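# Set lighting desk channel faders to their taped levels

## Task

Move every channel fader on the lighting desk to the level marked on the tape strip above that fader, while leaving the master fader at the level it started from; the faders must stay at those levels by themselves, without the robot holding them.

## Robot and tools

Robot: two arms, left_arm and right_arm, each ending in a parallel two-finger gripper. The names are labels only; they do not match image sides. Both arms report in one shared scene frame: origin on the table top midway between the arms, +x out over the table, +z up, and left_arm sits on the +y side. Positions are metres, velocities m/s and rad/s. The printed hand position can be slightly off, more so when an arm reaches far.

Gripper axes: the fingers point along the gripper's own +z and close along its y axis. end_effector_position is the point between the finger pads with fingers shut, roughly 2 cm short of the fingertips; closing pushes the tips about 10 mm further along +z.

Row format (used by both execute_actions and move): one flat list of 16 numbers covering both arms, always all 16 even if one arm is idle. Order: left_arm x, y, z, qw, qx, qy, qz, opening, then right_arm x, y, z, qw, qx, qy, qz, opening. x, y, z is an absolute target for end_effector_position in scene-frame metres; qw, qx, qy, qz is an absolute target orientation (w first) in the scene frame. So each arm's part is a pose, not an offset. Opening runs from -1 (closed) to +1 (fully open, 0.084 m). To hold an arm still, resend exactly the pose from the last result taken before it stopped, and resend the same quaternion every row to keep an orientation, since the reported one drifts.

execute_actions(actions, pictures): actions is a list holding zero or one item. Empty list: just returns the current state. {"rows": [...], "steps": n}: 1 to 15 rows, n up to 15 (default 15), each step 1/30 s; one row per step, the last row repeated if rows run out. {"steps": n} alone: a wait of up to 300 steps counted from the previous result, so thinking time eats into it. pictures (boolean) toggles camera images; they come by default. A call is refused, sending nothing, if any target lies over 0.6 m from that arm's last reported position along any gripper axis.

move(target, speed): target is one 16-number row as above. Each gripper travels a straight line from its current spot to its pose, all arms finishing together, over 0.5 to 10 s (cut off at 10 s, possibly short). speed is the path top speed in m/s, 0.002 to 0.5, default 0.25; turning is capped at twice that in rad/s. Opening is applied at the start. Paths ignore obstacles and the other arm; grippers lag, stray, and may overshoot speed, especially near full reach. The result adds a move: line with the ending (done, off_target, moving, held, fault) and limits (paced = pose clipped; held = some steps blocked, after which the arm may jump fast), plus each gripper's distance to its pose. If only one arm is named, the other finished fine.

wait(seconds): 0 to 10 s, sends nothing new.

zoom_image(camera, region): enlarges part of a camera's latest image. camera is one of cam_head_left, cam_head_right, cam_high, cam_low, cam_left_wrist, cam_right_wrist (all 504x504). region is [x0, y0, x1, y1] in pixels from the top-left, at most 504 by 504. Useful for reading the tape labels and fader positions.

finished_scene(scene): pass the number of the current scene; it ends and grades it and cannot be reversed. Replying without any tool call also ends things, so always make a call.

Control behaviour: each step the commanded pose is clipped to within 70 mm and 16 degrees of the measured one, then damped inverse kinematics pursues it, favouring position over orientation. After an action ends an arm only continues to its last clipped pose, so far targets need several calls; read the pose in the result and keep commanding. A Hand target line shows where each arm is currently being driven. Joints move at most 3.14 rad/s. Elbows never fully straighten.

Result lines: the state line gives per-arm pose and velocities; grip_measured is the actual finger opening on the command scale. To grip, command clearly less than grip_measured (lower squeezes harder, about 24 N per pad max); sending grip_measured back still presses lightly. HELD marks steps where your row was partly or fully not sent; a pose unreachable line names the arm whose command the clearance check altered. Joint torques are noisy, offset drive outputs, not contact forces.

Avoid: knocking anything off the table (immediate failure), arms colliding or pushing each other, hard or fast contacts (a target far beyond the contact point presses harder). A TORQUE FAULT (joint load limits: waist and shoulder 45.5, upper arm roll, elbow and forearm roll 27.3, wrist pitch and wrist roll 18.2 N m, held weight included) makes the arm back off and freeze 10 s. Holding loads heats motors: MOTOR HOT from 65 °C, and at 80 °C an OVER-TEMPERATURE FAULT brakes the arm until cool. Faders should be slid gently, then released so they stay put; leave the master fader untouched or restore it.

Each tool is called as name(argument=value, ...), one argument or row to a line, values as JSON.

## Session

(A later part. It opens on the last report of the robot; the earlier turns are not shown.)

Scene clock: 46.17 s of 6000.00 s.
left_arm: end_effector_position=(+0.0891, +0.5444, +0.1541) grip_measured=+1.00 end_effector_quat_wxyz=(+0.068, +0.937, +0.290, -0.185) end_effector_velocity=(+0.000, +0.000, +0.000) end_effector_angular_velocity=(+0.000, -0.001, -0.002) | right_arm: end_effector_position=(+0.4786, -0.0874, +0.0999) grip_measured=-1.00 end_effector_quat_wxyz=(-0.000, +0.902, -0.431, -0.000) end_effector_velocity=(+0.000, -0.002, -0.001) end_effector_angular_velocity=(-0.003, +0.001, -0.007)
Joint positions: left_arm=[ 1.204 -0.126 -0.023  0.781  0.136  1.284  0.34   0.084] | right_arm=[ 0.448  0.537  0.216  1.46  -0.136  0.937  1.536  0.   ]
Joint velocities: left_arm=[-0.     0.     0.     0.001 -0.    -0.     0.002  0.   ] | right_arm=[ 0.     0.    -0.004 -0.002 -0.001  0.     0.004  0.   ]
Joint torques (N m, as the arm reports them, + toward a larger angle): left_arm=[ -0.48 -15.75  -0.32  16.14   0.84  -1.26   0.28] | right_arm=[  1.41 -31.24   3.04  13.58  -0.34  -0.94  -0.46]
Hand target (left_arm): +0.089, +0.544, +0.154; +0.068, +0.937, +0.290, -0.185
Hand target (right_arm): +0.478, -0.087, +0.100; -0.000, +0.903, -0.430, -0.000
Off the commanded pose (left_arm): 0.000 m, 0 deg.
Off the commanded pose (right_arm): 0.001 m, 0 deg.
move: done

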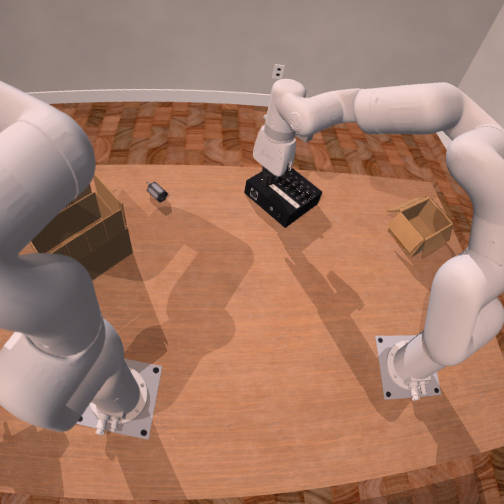

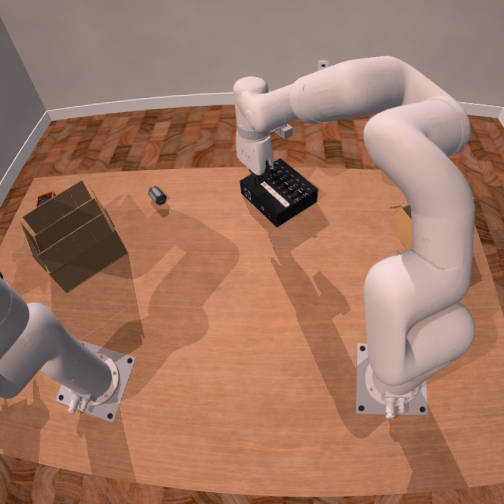

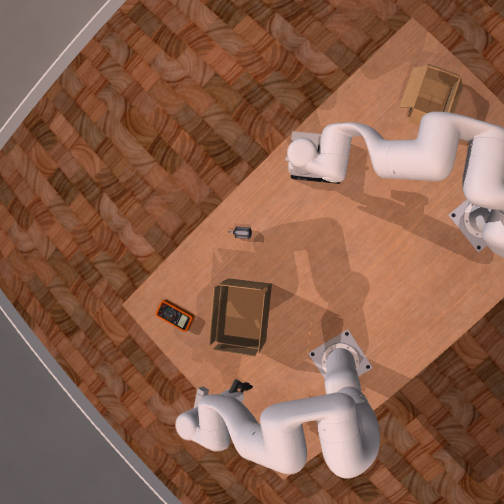

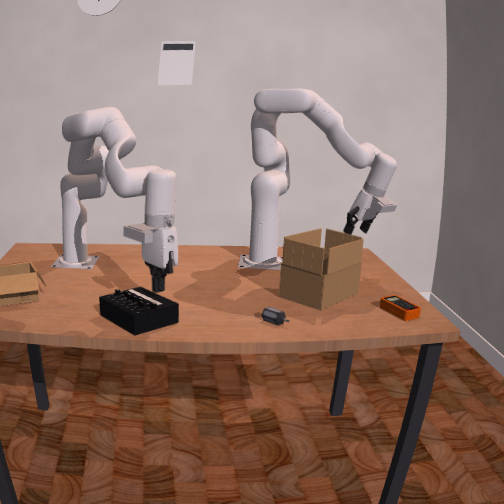

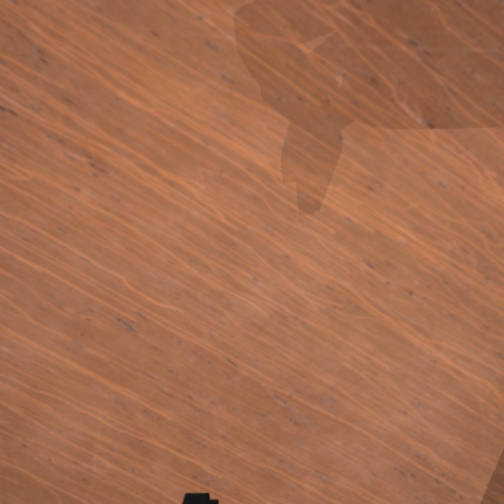

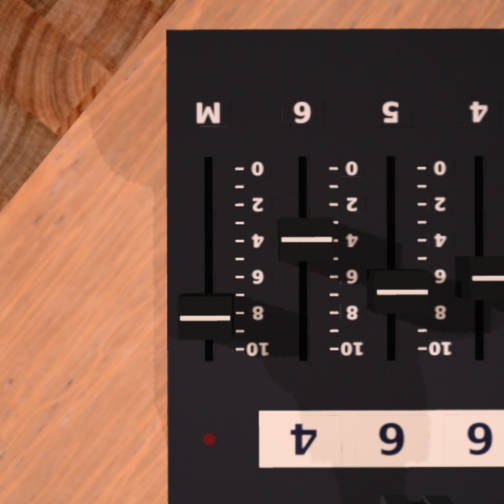

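Finger is wider than assumed (~32mm); landed on knob and dragged it. Now push forward to s=27.8.

move(
  target=[0.0891,0.5444,0.1541,0.068,0.937,0.29,-0.185,1,0.497,-0.1107,0.083,0,0.9026,-0.4305,0,-1],
  speed=0.05,
)

move(
  target=[0.0891,0.5444,0.1541,0.068,0.937,0.29,-0.185,1,0.5044,-0.1199,0.083,0,0.9026,-0.4305,0,-1],
  speed=0.015,
)

move(
  target=[0.0891,0.5444,0.1541,0.068,0.937,0.29,-0.185,1,0.478,-0.087,0.11,0,0.9026,-0.4305,0,-1],
  speed=0.08,
)

Scene clock: 52.27 s of 6000.00 s.
left_arm: end_effector_position=(+0.0891, +0.5444, +0.1541) grip_measured=+1.00 end_effector_quat_wxyz=(+0.068, +0.937, +0.290, -0.185) end_effector_velocity=(+0.000, -0.000, -0.000) end_effector_angular_velocity=(+0.000, -0.000, +0.000) | right_arm: end_effector_position=(+0.4969, -0.1104, +0.0832) grip_measured=-1.00 end_effector_quat_wxyz=(-0.000, +0.903, -0.430, +0.000) end_effector_velocity=(+0.000, +0.002, +0.000) end_effector_angular_velocity=(+0.003, -0.001, +0.005)
Joint positions: left_arm=[ 1.204 -0.126 -0.023  0.781  0.136  1.284  0.34   0.084] | right_arm=[ 0.412  0.574  0.201  1.468 -0.138  0.907  1.486  0.   ]
Joint velocities: left_arm=[-0.    -0.    -0.    -0.    -0.    -0.001 -0.     0.   ] | right_arm=[ 0.001  0.001  0.002  0.003  0.    -0.001 -0.002  0.   ]
Joint torques (N m, as the arm reports them, + toward a larger angle): left_arm=[ -0.35 -15.85  -0.38  15.97   0.91  -1.02   0.35] | right_arm=[  1.29 -31.49   2.57  13.56  -0.3   -0.9   -0.42]
Hand target (left_arm): +0.089, +0.544, +0.154; +0.068, +0.937, +0.290, -0.185
Hand target (right_arm): +0.497, -0.111, +0.083; +0.000, +0.903, -0.430, +0.000
Off the commanded pose (left_arm): 0.000 m, 0 deg.
Off the commanded pose (right_arm): 0.000 m, 0 deg.
After step 90, 2.07 s passed at rest.
move: done

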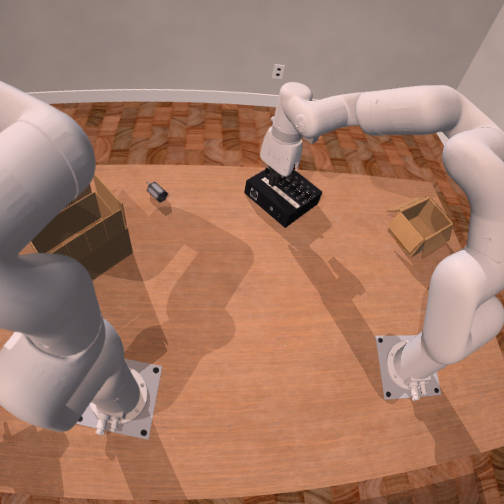

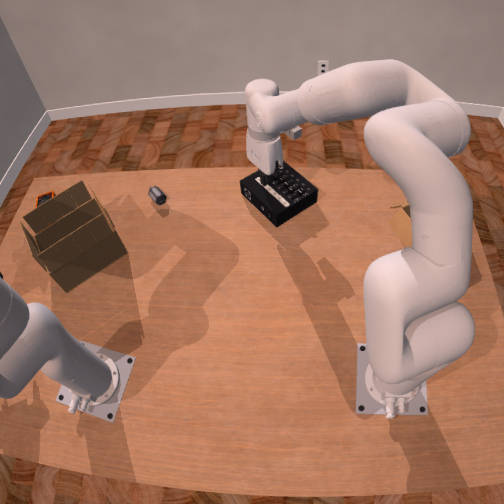

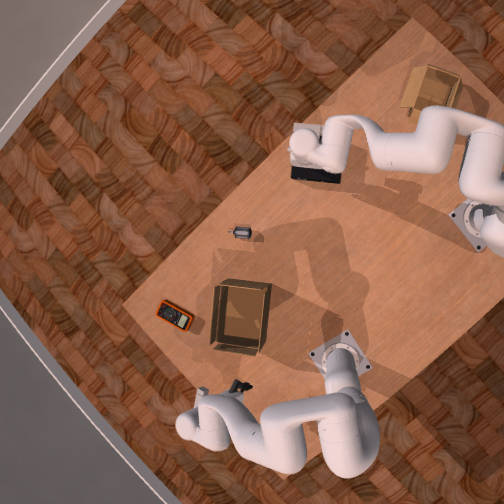

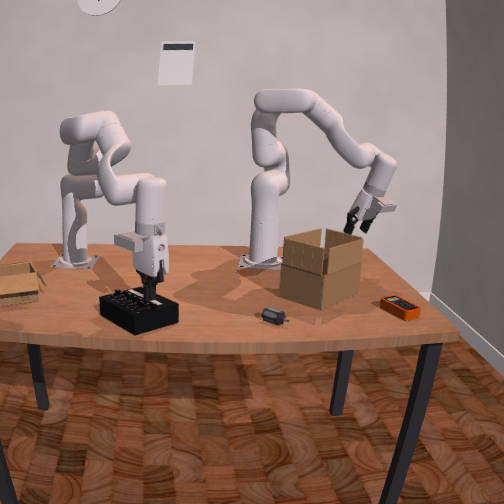

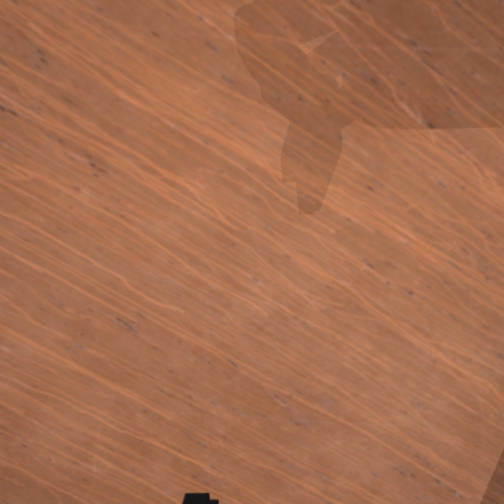

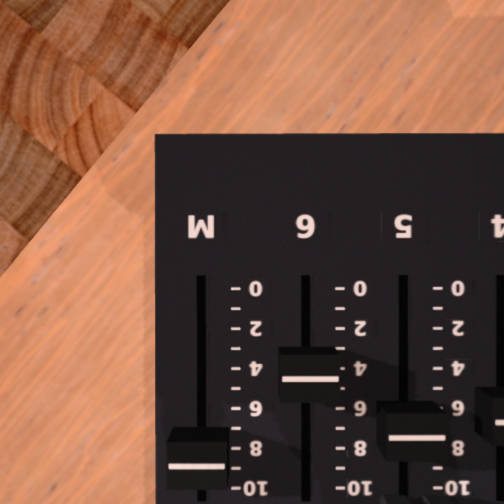

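Scene clock: 53.33 s of 6000.00 s.
left_arm: end_effector_position=(+0.0891, +0.5444, +0.1541) grip_measured=+1.00 end_effector_quat_wxyz=(+0.068, +0.937, +0.290, -0.185) end_effector_velocity=(-0.000, +0.000, -0.000) end_effector_angular_velocity=(+0.001, -0.001, +0.001) | right_arm: end_effector_position=(+0.5043, -0.1198, +0.0830) grip_measured=-1.00 end_effector_quat_wxyz=(+0.000, +0.903, -0.430, +0.000) end_effector_velocity=(+0.000, -0.000, +0.000) end_effector_angular_velocity=(+0.000, +0.000, +0.001)
Joint positions: left_arm=[ 1.204 -0.126 -0.023  0.781  0.136  1.284  0.34   0.084] | right_arm=[ 0.396  0.581  0.197  1.478 -0.137  0.911  1.466  0.   ]
Joint velocities: left_arm=[ 0.     0.     0.001 -0.     0.    -0.002 -0.     0.   ] | right_arm=[-0.     0.     0.     0.001  0.     0.001 -0.002  0.   ]
Joint torques (N m, as the arm reports them, + toward a larger angle): left_arm=[ -0.37 -16.02  -0.27  16.34   0.96  -1.11   0.29] | right_arm=[  1.19 -31.69   2.56  13.64  -0.36  -0.94  -0.39]
Hand target (left_arm): +0.089, +0.544, +0.154; +0.068, +0.937, +0.290, -0.185
Hand target (right_arm): +0.504, -0.120, +0.083; +0.000, +0.903, -0.431, +0.000
Off the commanded pose (left_arm): 0.000 m, 0 deg.
Off the commanded pose (right_arm): 0.000 m, 0 deg.
move: done

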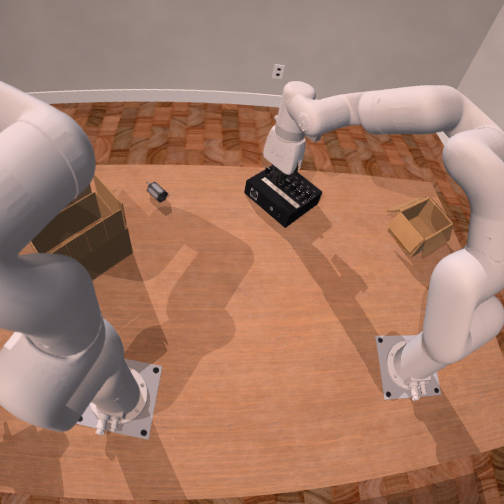

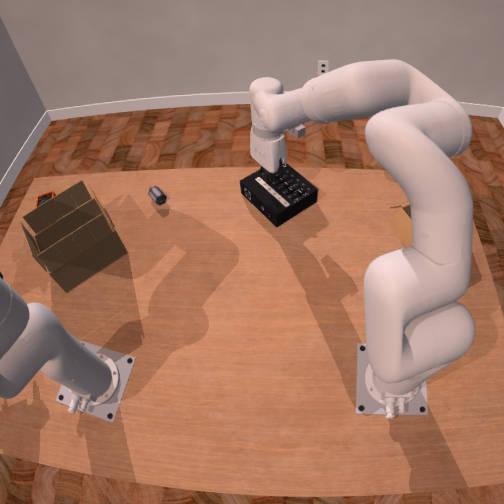

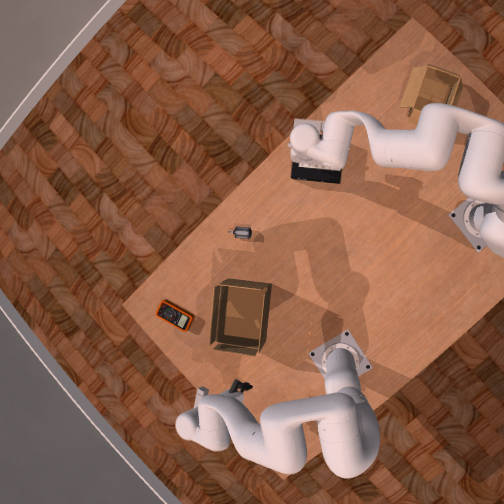

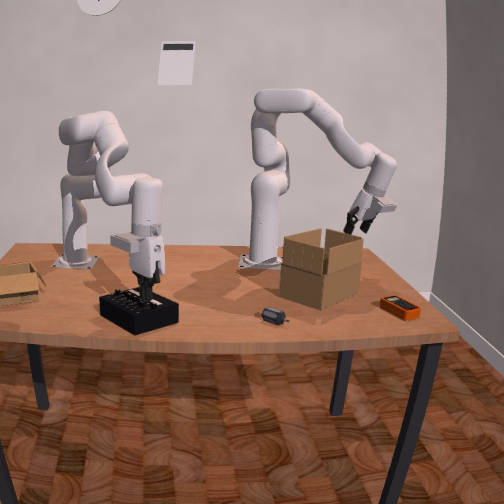

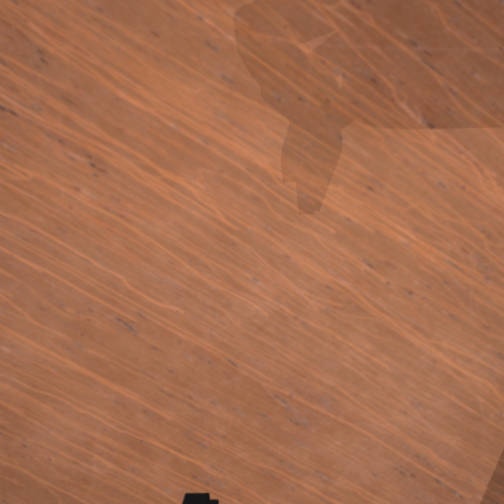

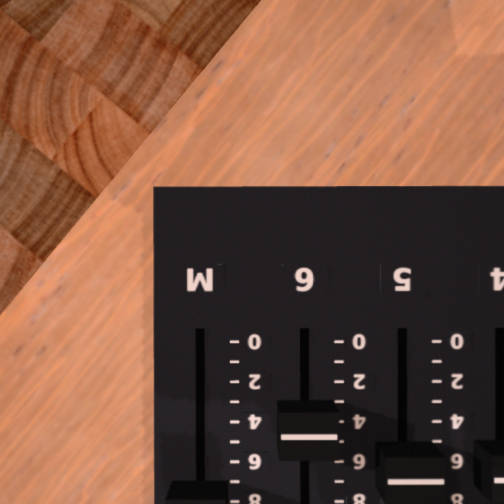

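Scene clock: 54.30 s of 6000.00 s.
left_arm: end_effector_position=(+0.0891, +0.5444, +0.1541) grip_measured=+1.00 end_effector_quat_wxyz=(+0.068, +0.937, +0.290, -0.185) end_effector_velocity=(-0.000, +0.000, +0.000) end_effector_angular_velocity=(+0.000, +0.000, -0.000) | right_arm: end_effector_position=(+0.4782, -0.0875, +0.1097) grip_measured=-1.00 end_effector_quat_wxyz=(+0.000, +0.902, -0.431, -0.000) end_effector_velocity=(-0.000, -0.002, -0.000) end_effector_angular_velocity=(-0.003, +0.003, -0.006)
Joint positions: left_arm=[ 1.204 -0.126 -0.023  0.781  0.136  1.284  0.34   0.084] | right_arm=[ 0.446  0.523  0.219  1.467 -0.133  0.959  1.534  0.   ]
Joint velocities: left_arm=[-0.001 -0.     0.001  0.     0.001 -0.     0.     0.   ] | right_arm=[-0.    -0.001 -0.003 -0.002  0.001  0.003  0.003  0.   ]
Joint torques (N m, as the arm reports them, + toward a larger angle): left_arm=[ -0.52 -16.27  -0.34  16.22   1.3   -1.2    0.44] | right_arm=[  1.33 -31.12   3.03  13.83  -0.45  -0.89  -0.42]
Hand target (left_arm): +0.089, +0.544, +0.154; +0.068, +0.937, +0.290, -0.185
Hand target (right_arm): +0.478, -0.087, +0.110; -0.000, +0.903, -0.431, -0.000
Off the commanded pose (left_arm): 0.000 m, 0 deg.
Off the commanded pose (right_arm): 0.001 m, 0 deg.
move: done

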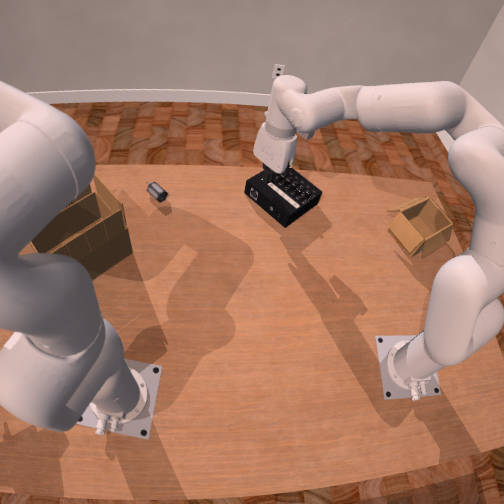

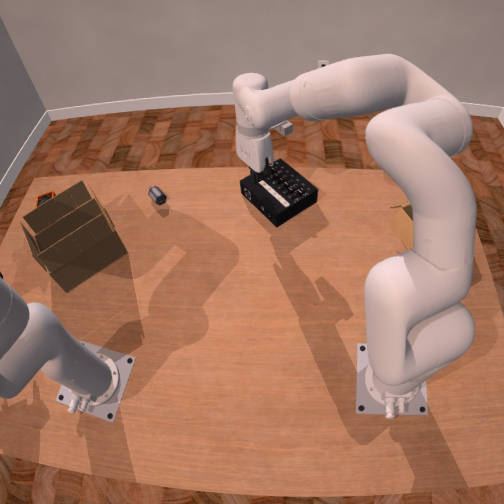

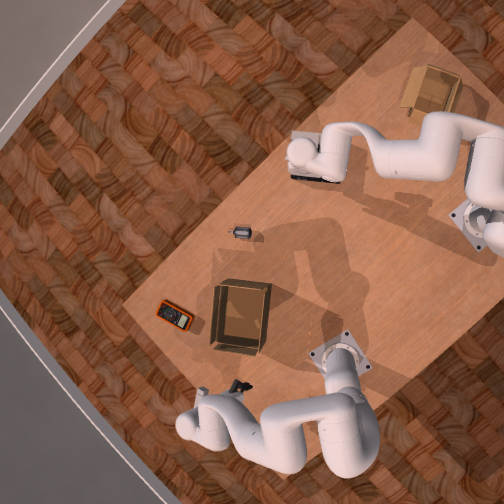

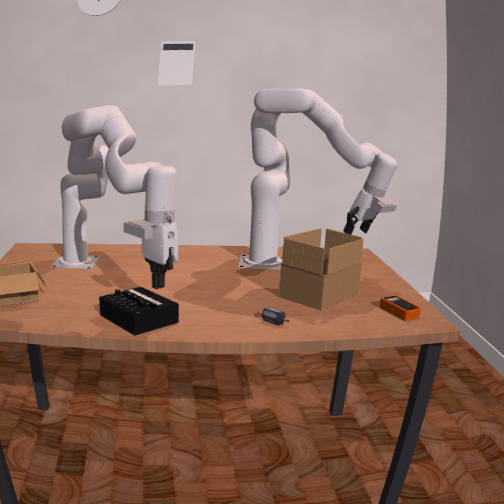

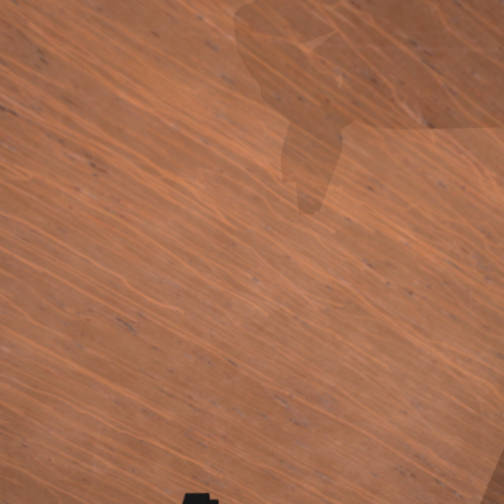

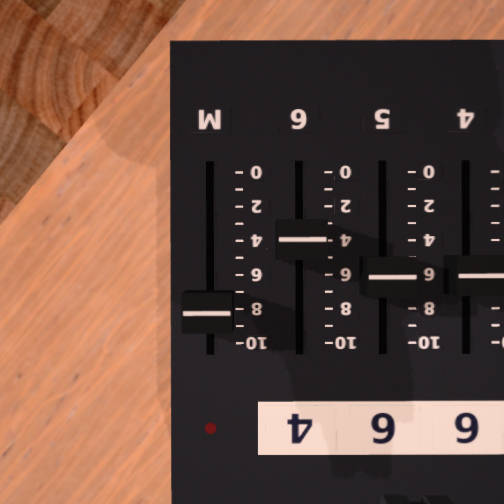

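finished_scene(
  scene=1,
)

The scene is finished: the task was done.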